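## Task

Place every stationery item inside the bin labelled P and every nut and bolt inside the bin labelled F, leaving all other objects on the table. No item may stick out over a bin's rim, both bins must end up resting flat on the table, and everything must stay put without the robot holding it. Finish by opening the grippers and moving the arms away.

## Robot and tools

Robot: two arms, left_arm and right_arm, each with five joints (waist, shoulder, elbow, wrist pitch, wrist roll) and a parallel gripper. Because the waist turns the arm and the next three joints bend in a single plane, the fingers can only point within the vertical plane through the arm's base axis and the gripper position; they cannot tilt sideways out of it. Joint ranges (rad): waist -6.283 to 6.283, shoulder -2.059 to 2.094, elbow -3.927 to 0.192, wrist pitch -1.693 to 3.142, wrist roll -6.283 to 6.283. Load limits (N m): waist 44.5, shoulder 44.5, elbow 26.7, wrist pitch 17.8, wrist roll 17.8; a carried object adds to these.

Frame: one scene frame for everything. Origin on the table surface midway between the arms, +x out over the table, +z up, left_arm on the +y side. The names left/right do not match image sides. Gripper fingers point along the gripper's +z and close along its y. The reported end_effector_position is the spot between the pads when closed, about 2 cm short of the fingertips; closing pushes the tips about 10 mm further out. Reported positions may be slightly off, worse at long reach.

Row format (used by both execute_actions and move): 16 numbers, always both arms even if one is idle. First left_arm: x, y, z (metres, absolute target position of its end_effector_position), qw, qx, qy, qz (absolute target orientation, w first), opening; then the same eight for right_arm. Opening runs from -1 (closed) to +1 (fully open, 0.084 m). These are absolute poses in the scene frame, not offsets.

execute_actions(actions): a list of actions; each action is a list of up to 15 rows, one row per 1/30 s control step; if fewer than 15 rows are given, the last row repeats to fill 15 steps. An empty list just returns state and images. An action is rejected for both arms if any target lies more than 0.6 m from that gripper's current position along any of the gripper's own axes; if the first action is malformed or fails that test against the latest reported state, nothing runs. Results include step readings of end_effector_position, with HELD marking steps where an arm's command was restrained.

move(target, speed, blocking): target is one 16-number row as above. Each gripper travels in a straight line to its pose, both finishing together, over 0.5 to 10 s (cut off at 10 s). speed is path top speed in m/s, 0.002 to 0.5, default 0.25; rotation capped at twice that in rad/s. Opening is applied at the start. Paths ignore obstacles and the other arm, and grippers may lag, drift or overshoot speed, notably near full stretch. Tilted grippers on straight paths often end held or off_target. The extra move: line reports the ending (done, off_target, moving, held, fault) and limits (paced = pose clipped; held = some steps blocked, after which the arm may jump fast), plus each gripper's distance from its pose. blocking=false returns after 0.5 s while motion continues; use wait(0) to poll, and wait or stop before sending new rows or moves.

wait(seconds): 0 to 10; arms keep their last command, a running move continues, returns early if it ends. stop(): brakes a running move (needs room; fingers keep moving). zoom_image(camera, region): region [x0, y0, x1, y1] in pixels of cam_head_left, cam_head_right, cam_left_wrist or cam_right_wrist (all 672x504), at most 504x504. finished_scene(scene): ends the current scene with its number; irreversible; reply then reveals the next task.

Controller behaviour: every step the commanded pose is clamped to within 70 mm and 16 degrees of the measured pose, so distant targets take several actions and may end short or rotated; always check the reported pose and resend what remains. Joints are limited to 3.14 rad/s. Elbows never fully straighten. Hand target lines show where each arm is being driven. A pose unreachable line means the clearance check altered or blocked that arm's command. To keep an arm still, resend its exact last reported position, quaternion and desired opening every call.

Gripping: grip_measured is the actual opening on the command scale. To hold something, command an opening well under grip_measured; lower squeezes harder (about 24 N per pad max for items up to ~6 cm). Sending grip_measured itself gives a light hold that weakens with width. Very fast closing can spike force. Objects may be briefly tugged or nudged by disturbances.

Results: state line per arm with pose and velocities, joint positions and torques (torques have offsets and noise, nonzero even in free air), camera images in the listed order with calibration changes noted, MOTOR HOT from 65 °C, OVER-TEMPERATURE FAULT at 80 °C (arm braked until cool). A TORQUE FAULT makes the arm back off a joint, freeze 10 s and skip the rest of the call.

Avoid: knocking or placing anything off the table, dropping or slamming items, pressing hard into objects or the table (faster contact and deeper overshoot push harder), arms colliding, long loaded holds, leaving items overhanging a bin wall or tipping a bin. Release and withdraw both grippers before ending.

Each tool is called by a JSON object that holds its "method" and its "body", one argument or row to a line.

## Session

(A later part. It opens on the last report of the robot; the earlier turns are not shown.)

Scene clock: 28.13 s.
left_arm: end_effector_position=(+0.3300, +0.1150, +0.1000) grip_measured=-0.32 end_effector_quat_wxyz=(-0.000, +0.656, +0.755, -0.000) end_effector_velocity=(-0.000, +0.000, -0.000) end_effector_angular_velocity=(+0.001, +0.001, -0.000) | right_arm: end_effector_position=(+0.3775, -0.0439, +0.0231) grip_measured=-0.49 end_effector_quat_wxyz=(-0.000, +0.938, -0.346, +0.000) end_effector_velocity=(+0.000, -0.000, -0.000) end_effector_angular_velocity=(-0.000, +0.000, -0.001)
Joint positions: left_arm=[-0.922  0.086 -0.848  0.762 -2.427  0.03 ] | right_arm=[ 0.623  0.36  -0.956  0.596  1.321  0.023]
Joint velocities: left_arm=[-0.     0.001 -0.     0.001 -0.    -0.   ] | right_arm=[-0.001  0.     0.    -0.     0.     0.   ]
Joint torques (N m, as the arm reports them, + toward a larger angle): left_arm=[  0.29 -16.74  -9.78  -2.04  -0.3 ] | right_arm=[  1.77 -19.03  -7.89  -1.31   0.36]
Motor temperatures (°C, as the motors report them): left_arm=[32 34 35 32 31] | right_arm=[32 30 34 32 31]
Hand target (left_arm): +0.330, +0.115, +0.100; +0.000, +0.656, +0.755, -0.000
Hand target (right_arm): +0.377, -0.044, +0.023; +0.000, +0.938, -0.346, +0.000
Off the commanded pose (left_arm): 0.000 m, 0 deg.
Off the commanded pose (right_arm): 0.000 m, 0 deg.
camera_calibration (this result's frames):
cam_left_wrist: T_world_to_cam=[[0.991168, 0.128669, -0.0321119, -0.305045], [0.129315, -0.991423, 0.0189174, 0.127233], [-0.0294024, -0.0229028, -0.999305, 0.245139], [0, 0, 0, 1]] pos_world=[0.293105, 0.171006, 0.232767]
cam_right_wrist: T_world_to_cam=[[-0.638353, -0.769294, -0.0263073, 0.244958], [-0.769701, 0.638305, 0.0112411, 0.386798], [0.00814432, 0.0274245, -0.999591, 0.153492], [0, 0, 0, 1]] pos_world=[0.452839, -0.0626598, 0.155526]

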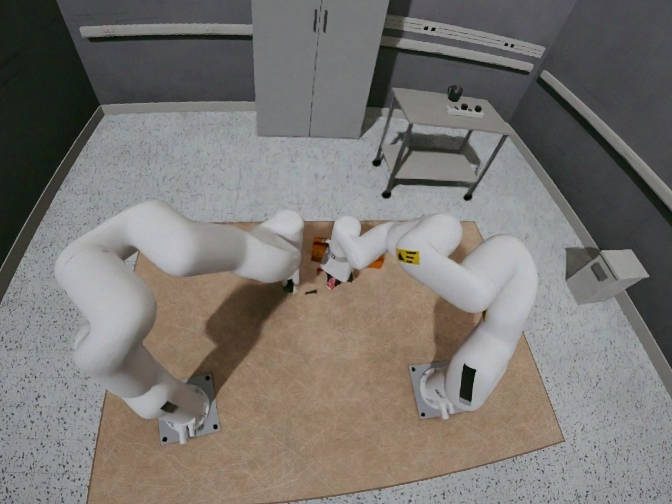

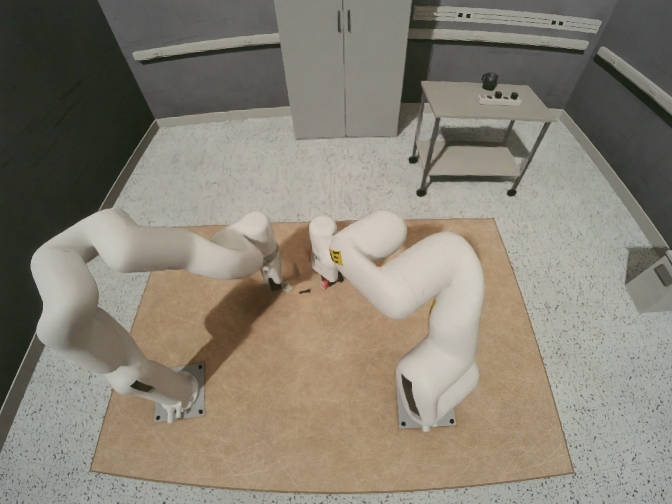

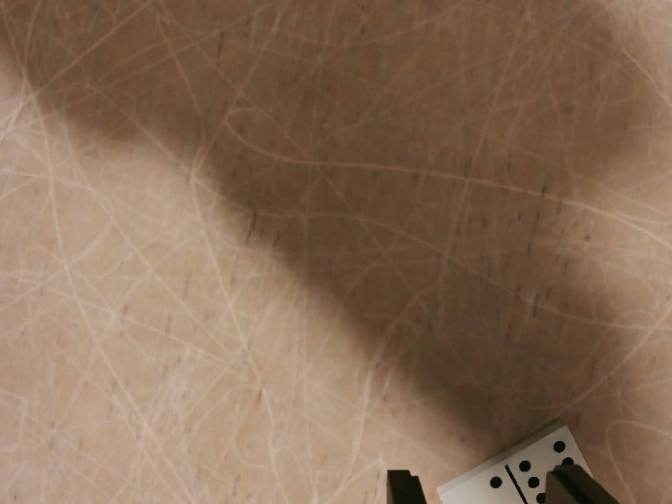

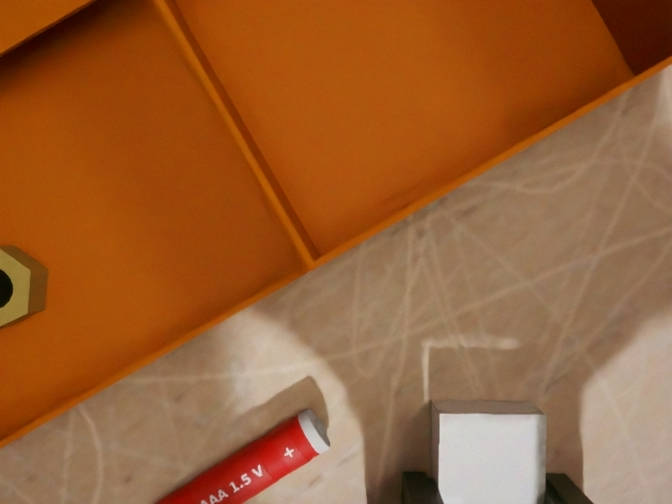

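{"method": "move", "body": {
  "target": [0.33,0.115,0.10,0,0.656,0.755,0,-0.3, 0.380,-0.048,0.08,0,0.938,-0.346,0,-1],
  "speed": 0.12
}}

{"method": "move", "body": {
  "target": [0.33,0.10,0.10,0,0.656,0.755,0,-0.3, 0.460,-0.188,0.08,0,0.646,-0.763,0,-1],
  "speed": 0.3
}}

{"method": "move", "body": {
  "target": [0.33,0.0395,0.09,0,0.656,0.755,0,-0.3, 0.460,-0.188,0.065,0,0.646,-0.763,0,-1],
  "speed": 0.15
}}

Scene clock: 29.37 s.
left_arm: end_effector_position=(+0.3300, +0.1150, +0.1000) grip_measured=-0.32 end_effector_quat_wxyz=(-0.000, +0.656, +0.755, -0.000) end_effector_velocity=(-0.000, +0.000, -0.000) end_effector_angular_velocity=(+0.001, +0.001, +0.001) | right_arm: end_effector_position=(+0.3799, -0.0480, +0.0797) grip_measured=-0.49 end_effector_quat_wxyz=(+0.000, +0.938, -0.346, -0.000) end_effector_velocity=(-0.000, -0.000, +0.002) end_effector_angular_velocity=(-0.000, +0.000, +0.000)
Joint positions: left_arm=[-0.922  0.086 -0.848  0.762 -2.427  0.03 ] | right_arm=[ 0.613  0.234 -0.976  0.742  1.311  0.023]
Joint velocities: left_arm=[ 0.001  0.001 -0.     0.001 -0.    -0.   ] | right_arm=[-0.    -0.006 -0.     0.006 -0.     0.   ]
Joint torques (N m, as the arm reports them, + toward a larger angle): left_arm=[  0.6  -16.65  -9.59  -2.12  -0.33] | right_arm=[  2.01 -18.96  -8.57  -1.29   0.24]
Motor temperatures (°C, as the motors report them): left_arm=[32 34 35 32 31] | right_arm=[32 30 34 32 31]
Hand target (left_arm): +0.330, +0.115, +0.100; +0.000, +0.656, +0.755, -0.000
Hand target (right_arm): +0.380, -0.048, +0.080; +0.000, +0.938, -0.346, +0.000
Off the commanded pose (left_arm): 0.000 m, 0 deg.
Off the commanded pose (right_arm): 0.000 m, 0 deg.
move: done
camera_calibration (this result's frames):
cam_left_wrist: T_world_to_cam=[[0.991168, 0.128669, -0.0321118, -0.305045], [0.129315, -0.991423, 0.0189174, 0.127233], [-0.0294023, -0.0229028, -0.999305, 0.245139], [0, 0, 0, 1]] pos_world=[0.293105, 0.171006, 0.232767]
cam_right_wrist: T_world_to_cam=[[-0.638364, -0.769306, -0.0256895, 0.244804], [-0.769697, 0.638308, 0.0114122, 0.390634], [0.00761836, 0.0270583, -0.999605, 0.2103], [0, 0, 0, 1]] pos_world=[0.455342, -0.066706, 0.212048]

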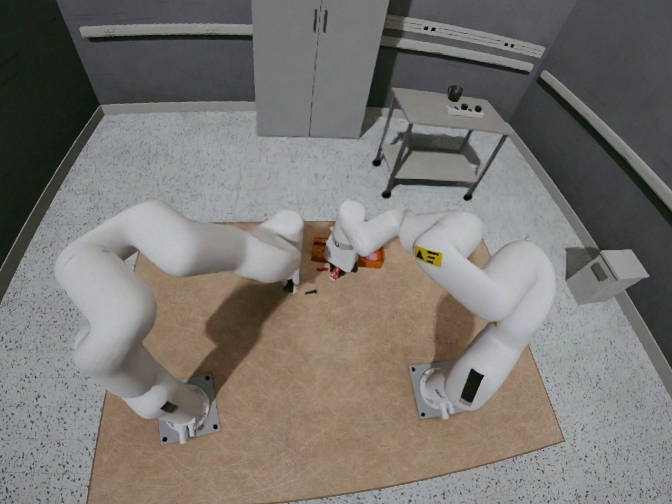

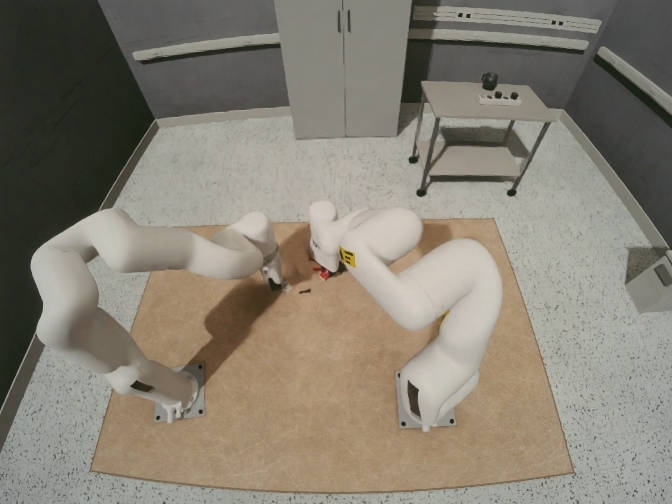

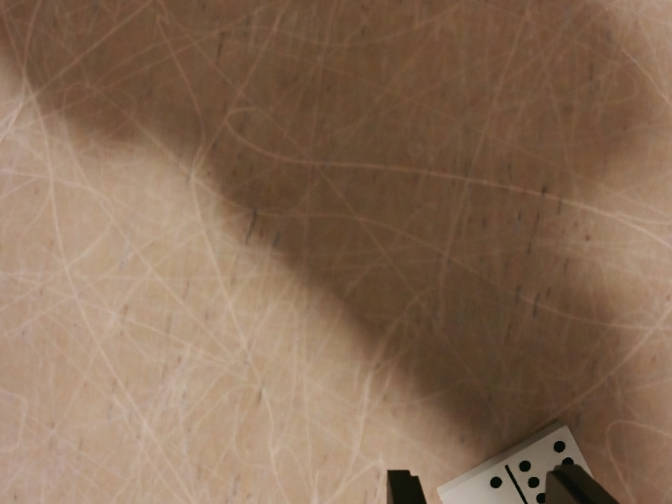

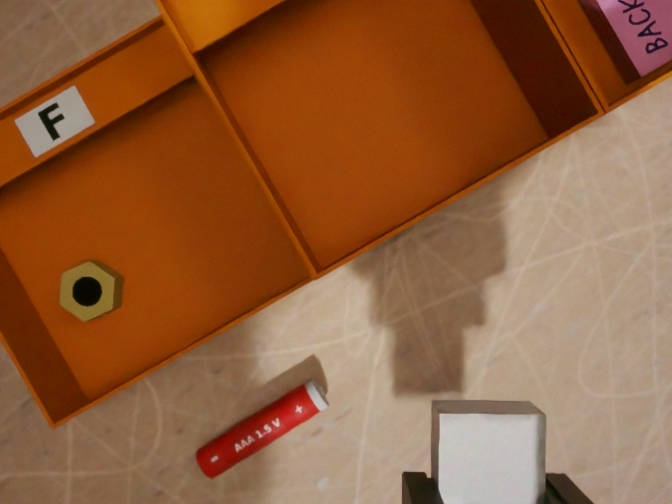

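Scene clock: 31.70 s.
left_arm: end_effector_position=(+0.3300, +0.1000, +0.1000) grip_measured=-0.32 end_effector_quat_wxyz=(+0.000, +0.656, +0.755, -0.000) end_effector_velocity=(+0.000, +0.000, +0.000) end_effector_angular_velocity=(+0.001, +0.001, +0.001) | right_arm: end_effector_position=(+0.4598, -0.1879, +0.0800) grip_measured=-0.49 end_effector_quat_wxyz=(-0.000, -0.647, +0.763, -0.000) end_effector_velocity=(+0.002, -0.002, +0.001) end_effector_angular_velocity=(+0.001, -0.002, -0.014)
Joint positions: left_arm=[-0.946  0.116 -0.886  0.77  -2.452  0.03 ] | right_arm=[ 0.283  0.271 -1.029  0.758  2.009  0.023]
Joint velocities: left_arm=[ 0.    -0.    -0.     0.001 -0.001  0.   ] | right_arm=[-0.004  0.001 -0.005  0.002  0.01  -0.   ]
Joint torques (N m, as the arm reports them, + toward a larger angle): left_arm=[  0.39 -16.83  -9.76  -2.1   -0.26] | right_arm=[  2.32 -19.73  -8.92  -1.47   0.3 ]
Motor temperatures (°C, as the motors report them): left_arm=[32 34 35 32 31] | right_arm=[32 30 34 32 31]
Hand target (left_arm): +0.330, +0.100, +0.100; +0.000, +0.656, +0.755, -0.000
Hand target (right_arm): +0.460, -0.188, +0.080; -0.000, -0.646, +0.763, +0.000
Off the commanded pose (left_arm): 0.000 m, 0 deg.
Off the commanded pose (right_arm): 0.000 m, 0 deg.
move: done
camera_calibration (this result's frames):
cam_left_wrist: T_world_to_cam=[[0.991166, 0.12868, -0.0321098, -0.30313], [0.129326, -0.991422, 0.0189198, 0.112376], [-0.0293998, -0.0229053, -0.999305, 0.244812], [0, 0, 0, 1]] pos_world=[0.293116, 0.156026, 0.232783]
cam_right_wrist: T_world_to_cam=[[-0.988459, 0.149235, -0.0260489, 0.521825], [0.148984, 0.988775, 0.0113065, 0.184803], [0.0274438, 0.00729512, -0.999597, 0.200954], [0, 0, 0, 1]] pos_world=[0.482755, -0.262069, 0.212377]

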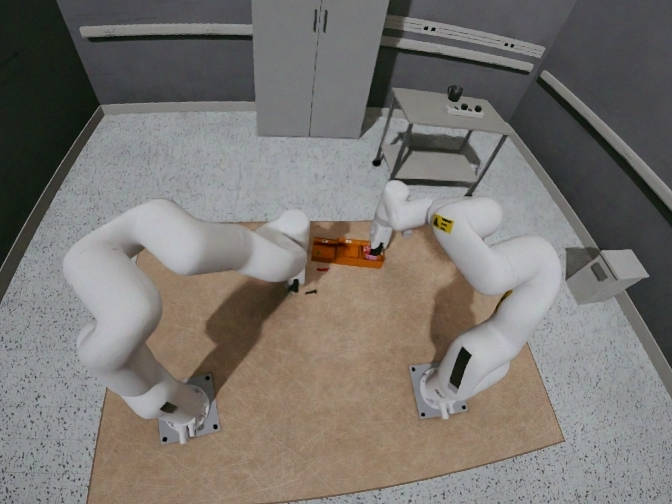

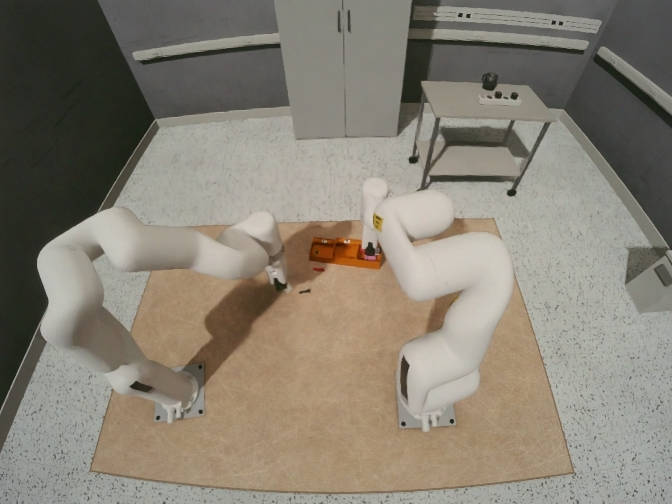

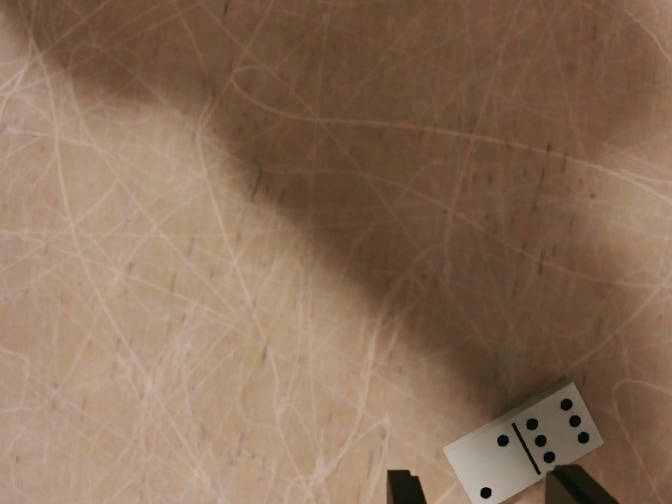

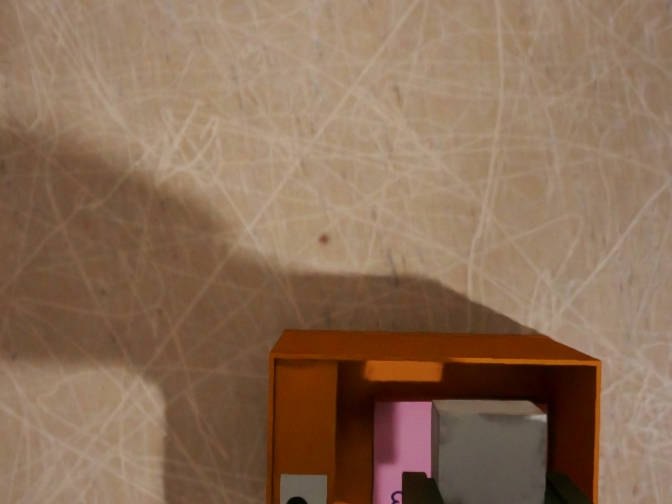

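Scene clock: 32.73 s.
left_arm: end_effector_position=(+0.3300, +0.0398, +0.0902) grip_measured=-0.32 end_effector_quat_wxyz=(+0.000, +0.656, +0.755, -0.000) end_effector_velocity=(+0.001, -0.002, -0.001) end_effector_angular_velocity=(+0.002, +0.002, +0.000) | right_arm: end_effector_position=(+0.4600, -0.1880, +0.0651) grip_measured=-0.49 end_effector_quat_wxyz=(+0.000, -0.646, +0.763, -0.000) end_effector_velocity=(+0.001, +0.001, +0.000) end_effector_angular_velocity=(+0.000, -0.002, +0.001)
Joint positions: left_arm=[-1.036  0.261 -1.05   0.788 -2.541  0.03 ] | right_arm=[ 0.283  0.301 -1.021  0.72   2.011  0.023]
Joint velocities: left_arm=[-0.002  0.01  -0.012  0.005 -0.002 -0.   ] | right_arm=[ 0.001  0.001 -0.002 -0.001  0.    -0.   ]
Joint torques (N m, as the arm reports them, + toward a larger angle): left_arm=[  0.67 -19.69  -9.82  -2.06  -0.26] | right_arm=[  2.16 -19.68  -8.76  -1.19   0.29]
Motor temperatures (°C, as the motors report them): left_arm=[32 34 35 32 31] | right_arm=[32 30 34 32 31]
Hand target (left_arm): +0.330, +0.039, +0.090; +0.000, +0.656, +0.755, -0.000
Hand target (right_arm): +0.460, -0.188, +0.065; -0.000, -0.646, +0.763, -0.000
Off the commanded pose (left_arm): 0.000 m, 0 deg.
Off the commanded pose (right_arm): 0.000 m, 0 deg.
move: done
camera_calibration (this result's frames):
cam_left_wrist: T_world_to_cam=[[0.991159, 0.128778, -0.0319339, -0.295732], [0.129428, -0.991403, 0.0191716, 0.0528203], [-0.0291905, -0.0231352, -0.999306, 0.233547], [0, 0, 0, 1]] pos_world=[0.293098, 0.0958533, 0.222929]
cam_right_wrist: T_world_to_cam=[[-0.988197, 0.15094, -0.0261569, 0.521867], [0.150689, 0.988516, 0.0113554, 0.18424], [0.0275705, 0.00727984, -0.999593, 0.18599], [0, 0, 0, 1]] pos_world=[0.482817, -0.262249, 0.197473]

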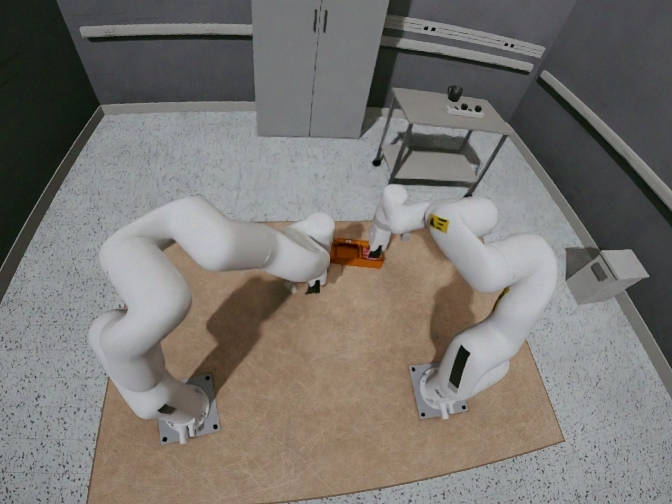

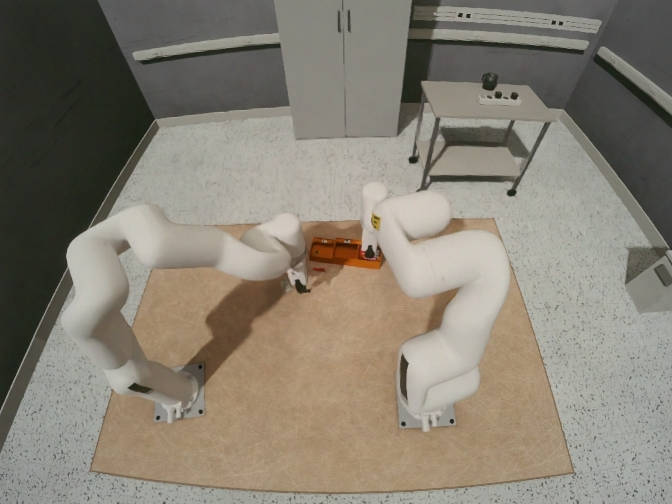

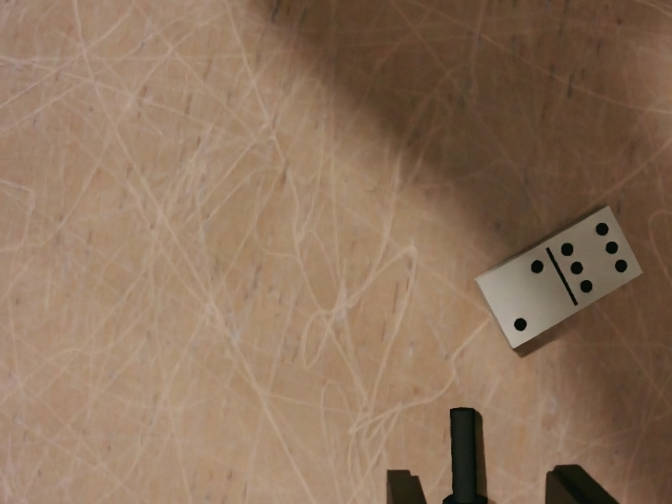

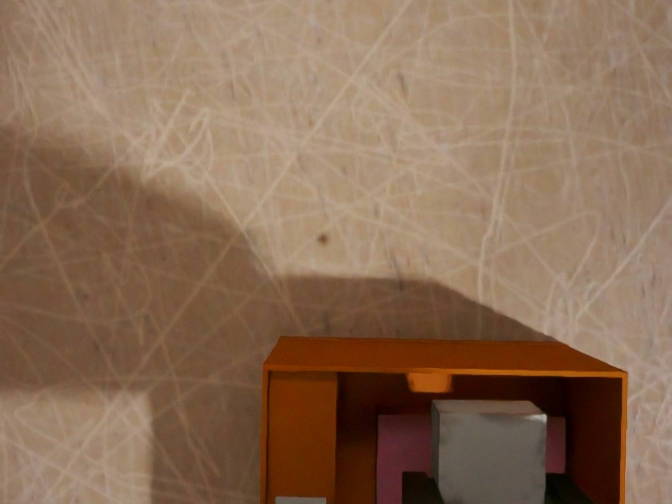

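{"method": "move", "body": {
  "target": [0.335,0.029,0.055,0,0.656,0.755,0,-0.3, 0.461,-0.183,0.05,0,0.646,-0.763,0,-1],
  "speed": 0.08
}}

Scene clock: 34.70 s.
left_arm: end_effector_position=(+0.3350, +0.0290, +0.0555) grip_measured=-0.32 end_effector_quat_wxyz=(+0.000, +0.656, +0.755, -0.000) end_effector_velocity=(+0.000, -0.001, -0.003) end_effector_angular_velocity=(+0.001, +0.000, -0.001) | right_arm: end_effector_position=(+0.4610, -0.1830, +0.0501) grip_measured=-0.49 end_effector_quat_wxyz=(+0.000, -0.646, +0.763, -0.000) end_effector_velocity=(+0.000, +0.000, -0.001) end_effector_angular_velocity=(-0.000, +0.000, +0.000)
Joint positions: left_arm=[-1.043  0.361 -1.078  0.716 -2.548  0.03 ] | right_arm=[ 0.292  0.339 -1.025  0.686  2.02   0.023]
Joint velocities: left_arm=[-0.001  0.009 -0.004 -0.004 -0.001  0.   ] | right_arm=[ 0.001  0.003 -0.001 -0.002  0.    -0.   ]
Joint torques (N m, as the arm reports them, + toward a larger angle): left_arm=[  0.16 -20.86  -9.4   -2.12  -0.16] | right_arm=[  1.96 -20.29  -8.22  -1.2    0.29]
Motor temperatures (°C, as the motors report them): left_arm=[32 34 35 32 31] | right_arm=[32 31 34 32 31]
Hand target (left_arm): +0.335, +0.029, +0.055; +0.000, +0.656, +0.755, -0.000
Hand target (right_arm): +0.461, -0.183, +0.050; -0.000, -0.646, +0.763, -0.000
Off the commanded pose (left_arm): 0.000 m, 0 deg.
Off the commanded pose (right_arm): 0.000 m, 0 deg.
move: done
camera_calibration (this result's frames):
cam_left_wrist: T_world_to_cam=[[0.991173, 0.128676, -0.0319104, -0.300416], [0.129326, -0.991416, 0.0192095, 0.0421655], [-0.0291646, -0.0231668, -0.999306, 0.198733], [0, 0, 0, 1]] pos_world=[0.298107, 0.0850638, 0.188199]
cam_right_wrist: T_world_to_cam=[[-0.988192, 0.150964, -0.0261838, 0.521717], [0.150712, 0.988512, 0.011369, 0.179345], [0.0275993, 0.00728854, -0.999592, 0.170982], [0, 0, 0, 1]] pos_world=[0.483808, -0.257292, 0.182534]

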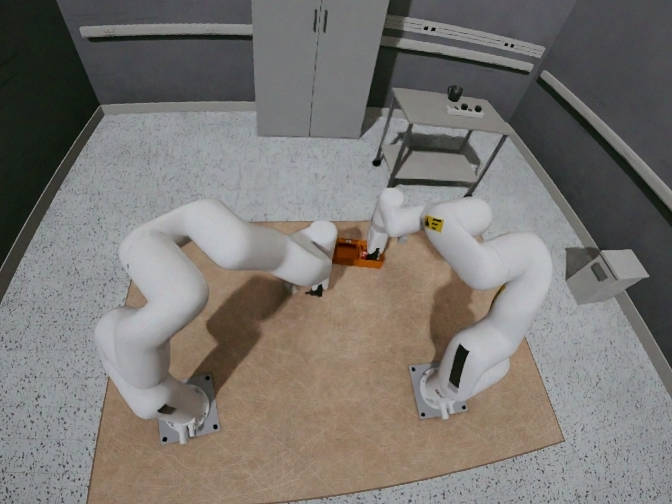

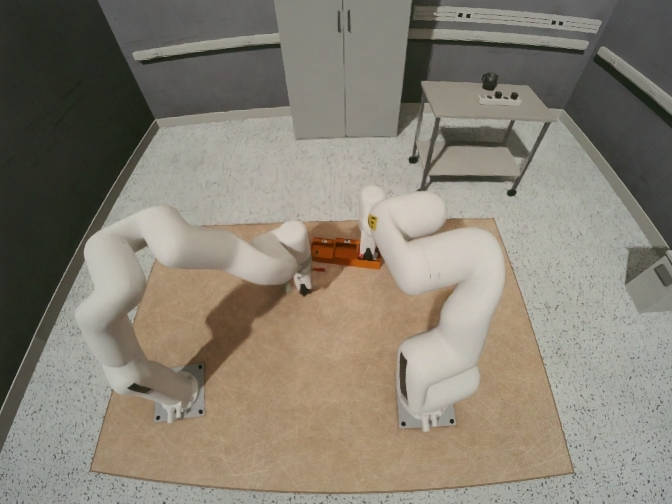

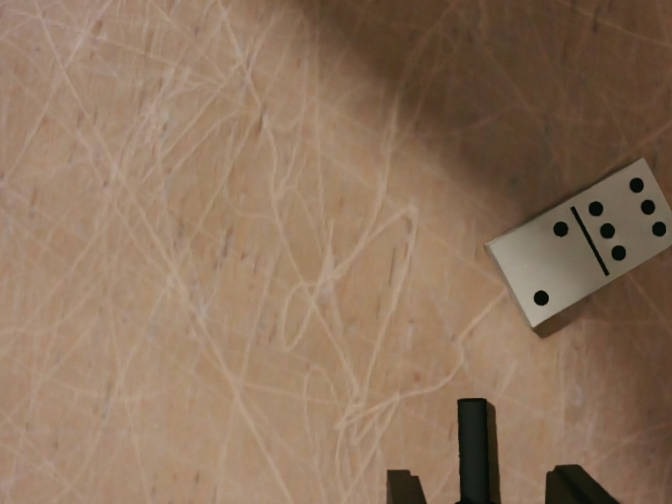

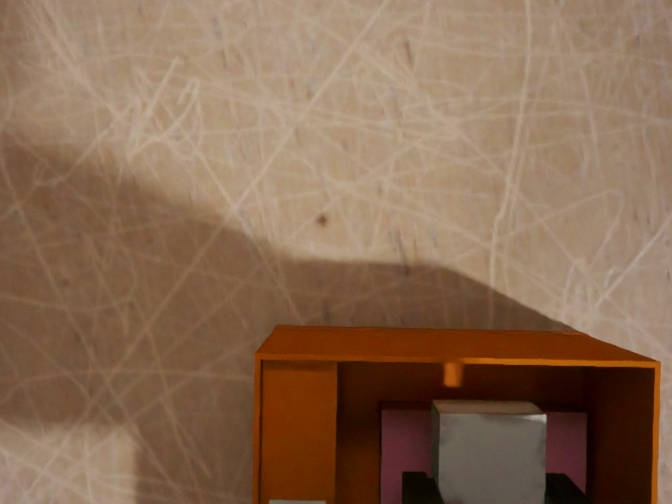

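{"method": "move", "body": {
  "target": [0.338,0.031,0.023,0,0.656,0.755,0,-0.3, 0.461,-0.183,0.038,0,0.646,-0.763,0,-1],
  "speed": 0.06
}}

{"method": "move", "body": {
  "target": [0.338,0.031,0.023,0,0.656,0.755,0,-1, 0.461,-0.183,0.038,0,0.646,-0.763,0,-0.25],
  "speed": 0.06
}}

Scene clock: 35.90 s.
left_arm: end_effector_position=(+0.3380, +0.0309, +0.0234) grip_measured=-0.32 end_effector_quat_wxyz=(+0.000, +0.656, +0.755, -0.000) end_effector_velocity=(+0.000, +0.000, -0.004) end_effector_angular_velocity=(+0.002, +0.001, +0.000) | right_arm: end_effector_position=(+0.4621, -0.1827, +0.0397) grip_measured=-0.49 end_effector_quat_wxyz=(+0.002, -0.646, +0.763, -0.001) end_effector_velocity=(-0.001, -0.000, -0.001) end_effector_angular_velocity=(-0.000, +0.001, +0.000)
Joint positions: left_arm=[-1.036  0.432 -1.073  0.641 -2.541  0.03 ] | right_arm=[ 0.292  0.363 -1.023  0.657  2.02   0.023]
Joint velocities: left_arm=[ 0.001  0.009 -0.001 -0.006  0.001  0.   ] | right_arm=[ 0.     0.002  0.001 -0.002  0.     0.   ]
Joint torques (N m, as the arm reports them, + toward a larger angle): left_arm=[  0.49 -21.07  -9.12  -2.01  -0.16] | right_arm=[  2.18 -13.22  -6.16  -1.85   0.2 ]
Motor temperatures (°C, as the motors report them): left_arm=[32 34 35 32 31] | right_arm=[32 31 34 32 31]
Hand target (left_arm): +0.338, +0.031, +0.023; -0.000, +0.656, +0.755, -0.000
Hand target (right_arm): +0.461, -0.183, +0.038; -0.000, -0.646, +0.763, -0.000
Off the commanded pose (left_arm): 0.000 m, 0 deg.
Off the commanded pose (right_arm): 0.002 m, 0 deg.
move: done
camera_calibration (this result's frames):
cam_left_wrist: T_world_to_cam=[[0.991175, 0.128652, -0.0319363, -0.304661], [0.129302, -0.99142, 0.0191682, 0.044264], [-0.0291962, -0.0231285, -0.999306, 0.166884], [0, 0, 0, 1]] pos_world=[0.301121, 0.0869392, 0.15619]
cam_right_wrist: T_world_to_cam=[[-0.988105, 0.151001, -0.0291031, 0.522551], [0.150686, 0.9885, 0.0127243, 0.178905], [0.0306898, 0.00818752, -0.999495, 0.159229], [0, 0, 0, 1]] pos_world=[0.48449, -0.257057, 0.17208]

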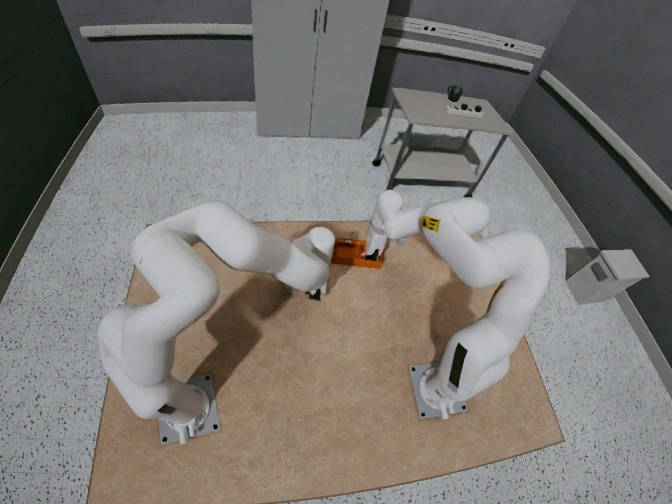

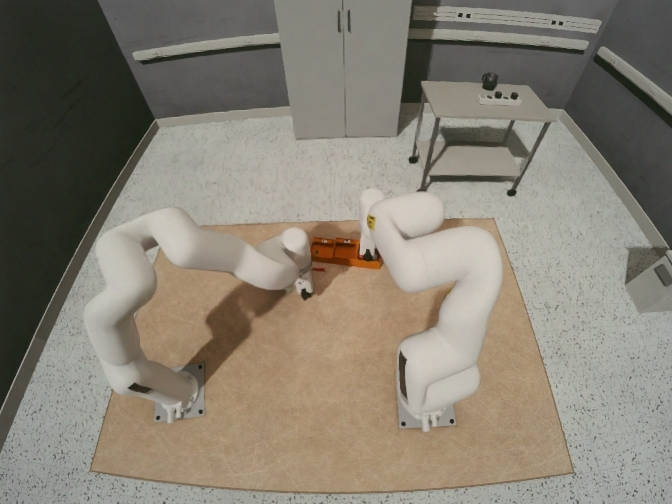

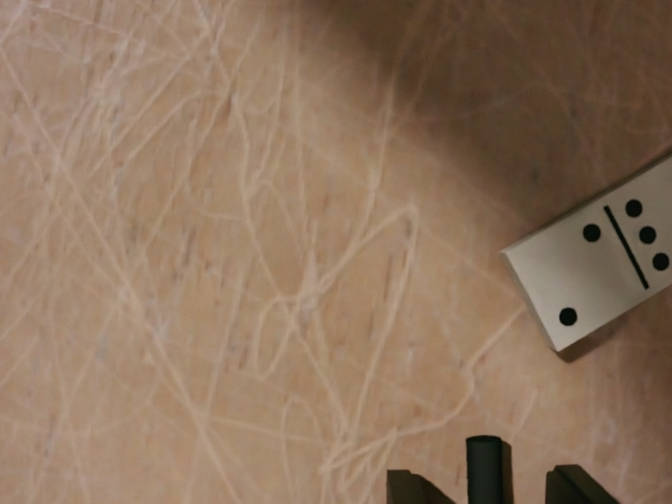

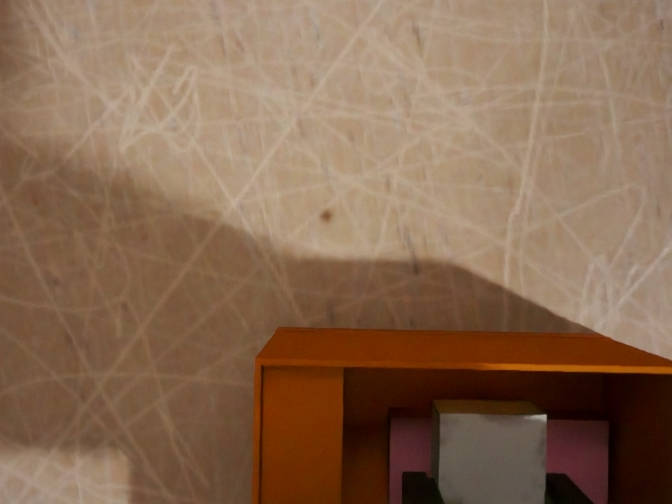

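Scene clock: 36.60 s.
left_arm: end_effector_position=(+0.3380, +0.0309, +0.0231) grip_measured=-0.75 end_effector_quat_wxyz=(+0.000, +0.656, +0.755, -0.000) end_effector_velocity=(-0.001, +0.000, -0.001) end_effector_angular_velocity=(+0.002, +0.001, +0.001) | right_arm: end_effector_position=(+0.4611, -0.1830, +0.0381) grip_measured=-0.27 end_effector_quat_wxyz=(+0.000, -0.646, +0.763, -0.000) end_effector_velocity=(+0.000, -0.000, +0.000) end_effector_angular_velocity=(-0.000, +0.000, -0.000)
Joint positions: left_arm=[-1.036  0.433 -1.073  0.64  -2.541  0.011] | right_arm=[ 0.292  0.365 -1.021  0.656  2.02   0.032]
Joint velocities: left_arm=[-0.     0.001  0.     0.001 -0.001 -0.   ] | right_arm=[-0.  0. -0.  0.  0.  0.]
Joint torques (N m, as the arm reports them, + toward a larger angle): left_arm=[  0.32 -20.64  -8.83  -2.05  -0.24] | right_arm=[  1.98 -18.17  -6.92  -1.07   0.22]
Motor temperatures (°C, as the motors report them): left_arm=[32 34 35 32 31] | right_arm=[32 31 34 32 31]
Hand target (left_arm): +0.338, +0.031, +0.023; -0.000, +0.656, +0.755, -0.000
Hand target (right_arm): +0.461, -0.183, +0.038; -0.000, -0.646, +0.763, -0.000
Off the commanded pose (left_arm): 0.000 m, 0 deg.
Off the commanded pose (right_arm): 0.000 m, 0 deg.
move: done
camera_calibration (this result's frames):
cam_left_wrist: T_world_to_cam=[[0.991175, 0.128641, -0.0319839, -0.304674], [0.129289, -0.991423, 0.0191002, 0.0443069], [-0.0292525, -0.0230668, -0.999306, 0.166567], [0, 0, 0, 1]] pos_world=[0.30113, 0.0869626, 0.15586]
cam_right_wrist: T_world_to_cam=[[-0.988198, 0.15091, -0.02628, 0.521443], [0.150656, 0.98852, 0.0114137, 0.17942], [0.0277007, 0.00731971, -0.999589, 0.15889], [0, 0, 0, 1]] pos_world=[0.483857, -0.257215, 0.17048]

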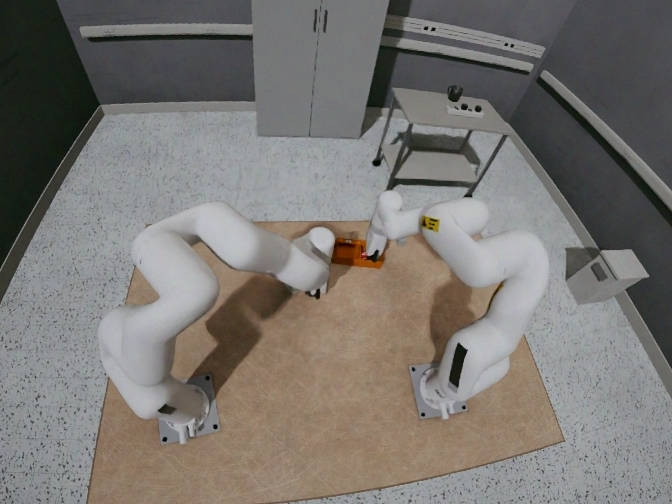

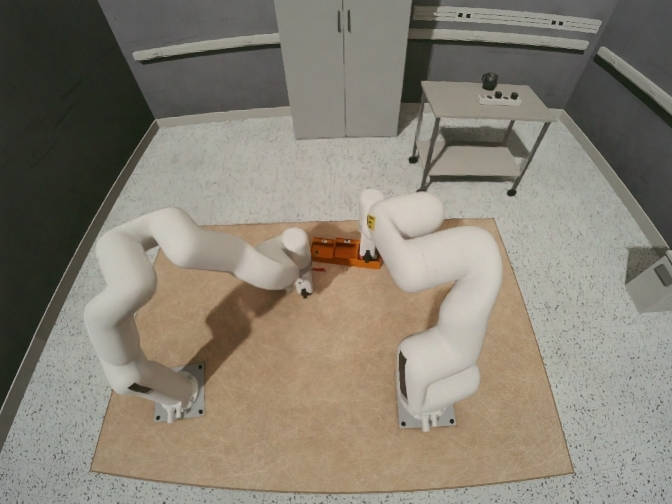

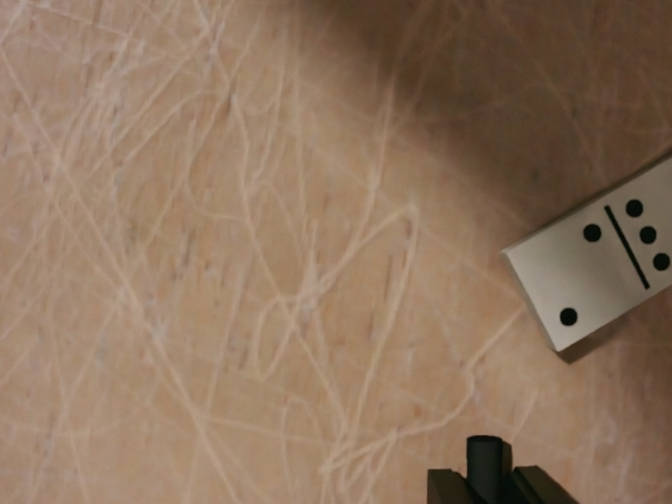

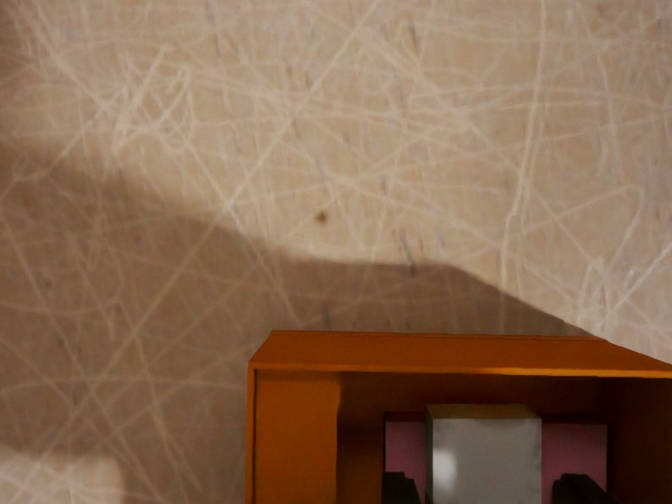

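{"method": "move", "body": {
  "target": [0.338,0.031,0.085,0,0.656,0.755,0,-1, 0.461,-0.183,0.085,0,0.646,-0.763,0,-0.25],
  "speed": 0.12
}}

{"method": "move", "body": {
  "target": [0.345,0.04,0.085,0,0.656,0.755,0,-1, 0.40,-0.36,0.20,0,0.646,-0.763,0,-0.25],
  "speed": 0.3
}}

Scene clock: 37.80 s.
left_arm: end_effector_position=(+0.3379, +0.0312, +0.0844) grip_measured=-0.75 end_effector_quat_wxyz=(-0.000, +0.656, +0.755, +0.000) end_effector_velocity=(+0.000, -0.000, +0.003) end_effector_angular_velocity=(-0.000, -0.000, +0.001) | right_arm: end_effector_position=(+0.4609, -0.1830, +0.0847) grip_measured=-0.27 end_effector_quat_wxyz=(-0.000, -0.646, +0.763, +0.000) end_effector_velocity=(+0.001, +0.000, +0.004) end_effector_angular_velocity=(+0.001, -0.003, -0.000)
Joint positions: left_arm=[-1.036  0.307 -1.096  0.79  -2.541  0.011] | right_arm=[ 0.292  0.269 -1.042  0.774  2.02   0.032]
Joint velocities: left_arm=[ 0.    -0.006 -0.003  0.008 -0.    -0.   ] | right_arm=[-0.001 -0.006 -0.004  0.006 -0.    -0.   ]
Joint torques (N m, as the arm reports them, + toward a larger angle): left_arm=[  0.53 -19.98  -9.78  -2.11  -0.2 ] | right_arm=[  2.43 -19.98  -8.98  -1.01   0.4 ]
Motor temperatures (°C, as the motors report them): left_arm=[32 34 35 32 31] | right_arm=[32 31 34 32 31]
Hand target (left_arm): +0.338, +0.031, +0.085; +0.000, +0.656, +0.755, -0.000
Hand target (right_arm): +0.461, -0.183, +0.085; +0.000, -0.646, +0.763, -0.000
Off the commanded pose (left_arm): 0.001 m, 0 deg.
Off the commanded pose (right_arm): 0.000 m, 0 deg.
move: done
camera_calibration (this result's frames):
cam_left_wrist: T_world_to_cam=[[0.991158, 0.128677, -0.0323746, -0.302522], [0.129318, -0.99143, 0.0185422, 0.0434119], [-0.0297112, -0.0225649, -0.999304, 0.227981], [0, 0, 0, 1]] pos_world=[0.301007, 0.0871118, 0.217224]
cam_right_wrist: T_world_to_cam=[[-0.988207, 0.150947, -0.0257395, 0.522472], [0.150703, 0.988516, 0.0111627, 0.178988], [0.0271288, 0.00715206, -0.999606, 0.205695], [0, 0, 0, 1]] pos_world=[0.483756, -0.257269, 0.217065]

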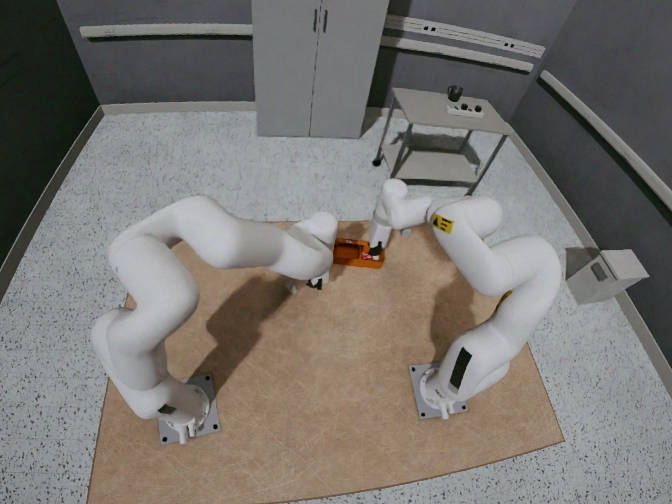

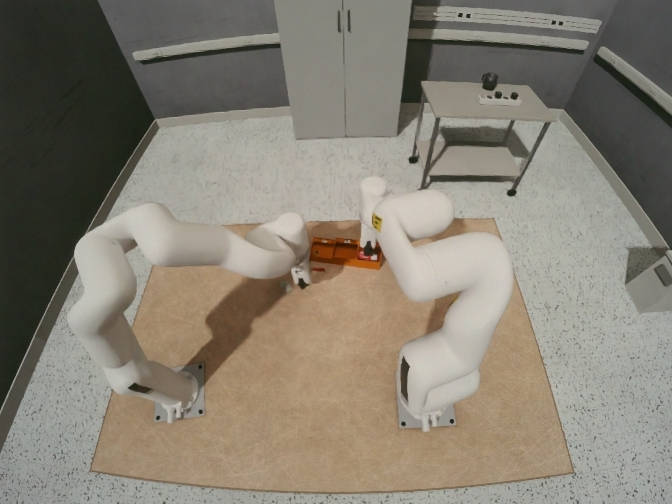

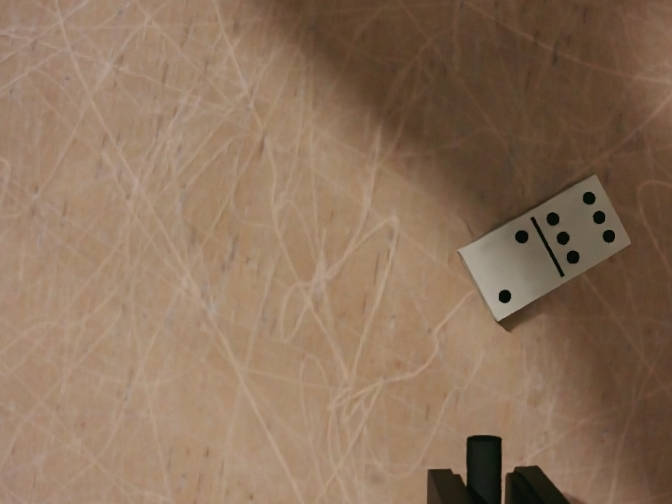

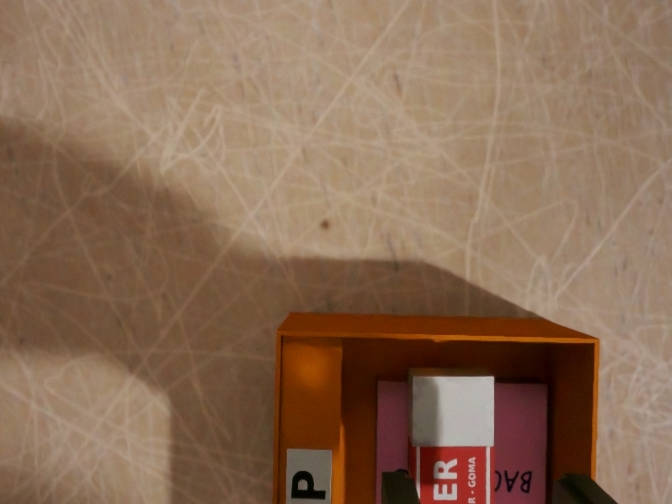

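Scene clock: 39.37 s.
left_arm: end_effector_position=(+0.3450, +0.0400, +0.0850) grip_measured=-0.75 end_effector_quat_wxyz=(-0.000, +0.656, +0.755, -0.000) end_effector_velocity=(-0.000, -0.000, -0.000) end_effector_angular_velocity=(+0.000, +0.000, -0.001) | right_arm: end_effector_position=(+0.4000, -0.3599, +0.2000) grip_measured=-0.27 end_effector_quat_wxyz=(-0.000, -0.646, +0.763, +0.000) end_effector_velocity=(-0.000, -0.002, +0.001) end_effector_angular_velocity=(+0.000, +0.000, -0.001)
Joint positions: left_arm=[-1.014  0.3   -1.089  0.789 -2.519  0.011] | right_arm=[-0.081 -0.159 -0.886  1.046  1.646  0.032]
Joint velocities: left_arm=[-0.001  0.     0.    -0.    -0.     0.   ] | right_arm=[-0.005 -0.002 -0.002  0.004 -0.004  0.   ]
Joint torques (N m, as the arm reports them, + toward a larger angle): left_arm=[  0.37 -19.88  -9.97  -2.17  -0.19] | right_arm=[  2.1  -14.77 -10.24  -1.41   0.23]
Motor temperatures (°C, as the motors report them): left_arm=[32 34 35 32 31] | right_arm=[32 31 34 32 31]
Hand target (left_arm): +0.345, +0.040, +0.085; -0.000, +0.656, +0.755, -0.000
Hand target (right_arm): +0.400, -0.360, +0.200; -0.000, -0.646, +0.763, +0.000
Off the commanded pose (left_arm): 0.000 m, 0 deg.
Off the commanded pose (right_arm): 0.000 m, 0 deg.
move: done; limits=paced
camera_calibration (this result's frames):
cam_left_wrist: T_world_to_cam=[[0.991169, 0.128658, -0.032113, -0.310733], [0.129304, -0.991425, 0.0189159, 0.0512308], [-0.0294039, -0.0229012, -0.999305, 0.22887], [0, 0, 0, 1]] pos_world=[0.308095, 0.0960112, 0.217763]
cam_right_wrist: T_world_to_cam=[[-0.988231, 0.150804, -0.0256438, 0.491884], [0.150558, 0.988537, 0.0112847, 0.361717], [0.0270517, 0.00729104, -0.999607, 0.324015], [0, 0, 0, 1]] pos_world=[0.422871, -0.434111, 0.33242]

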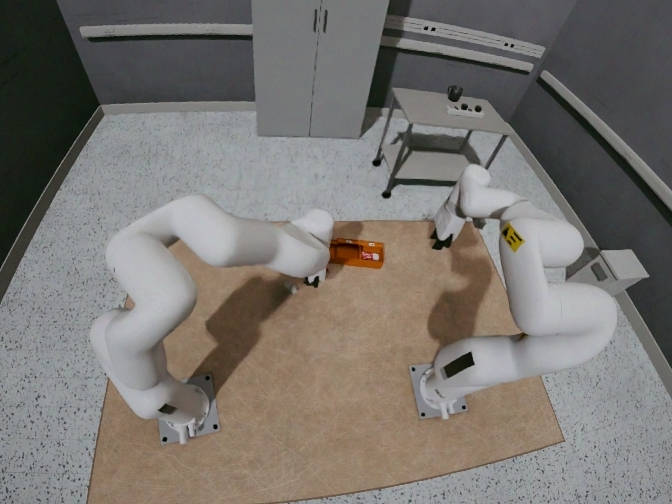

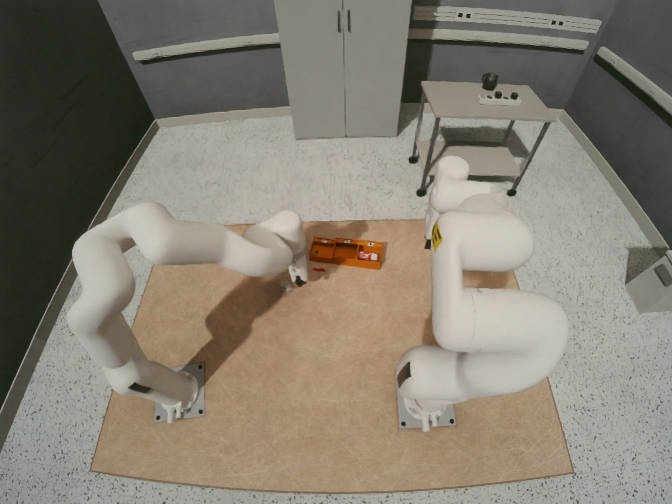

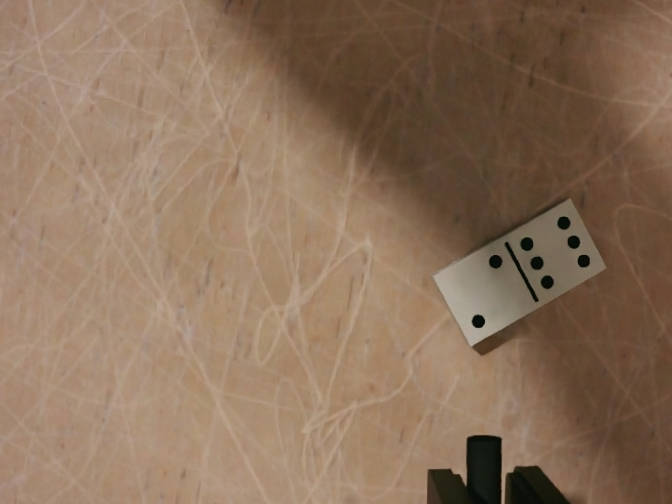

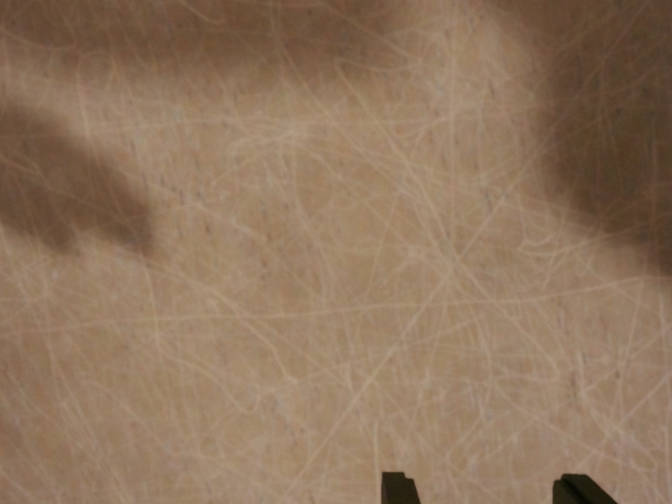

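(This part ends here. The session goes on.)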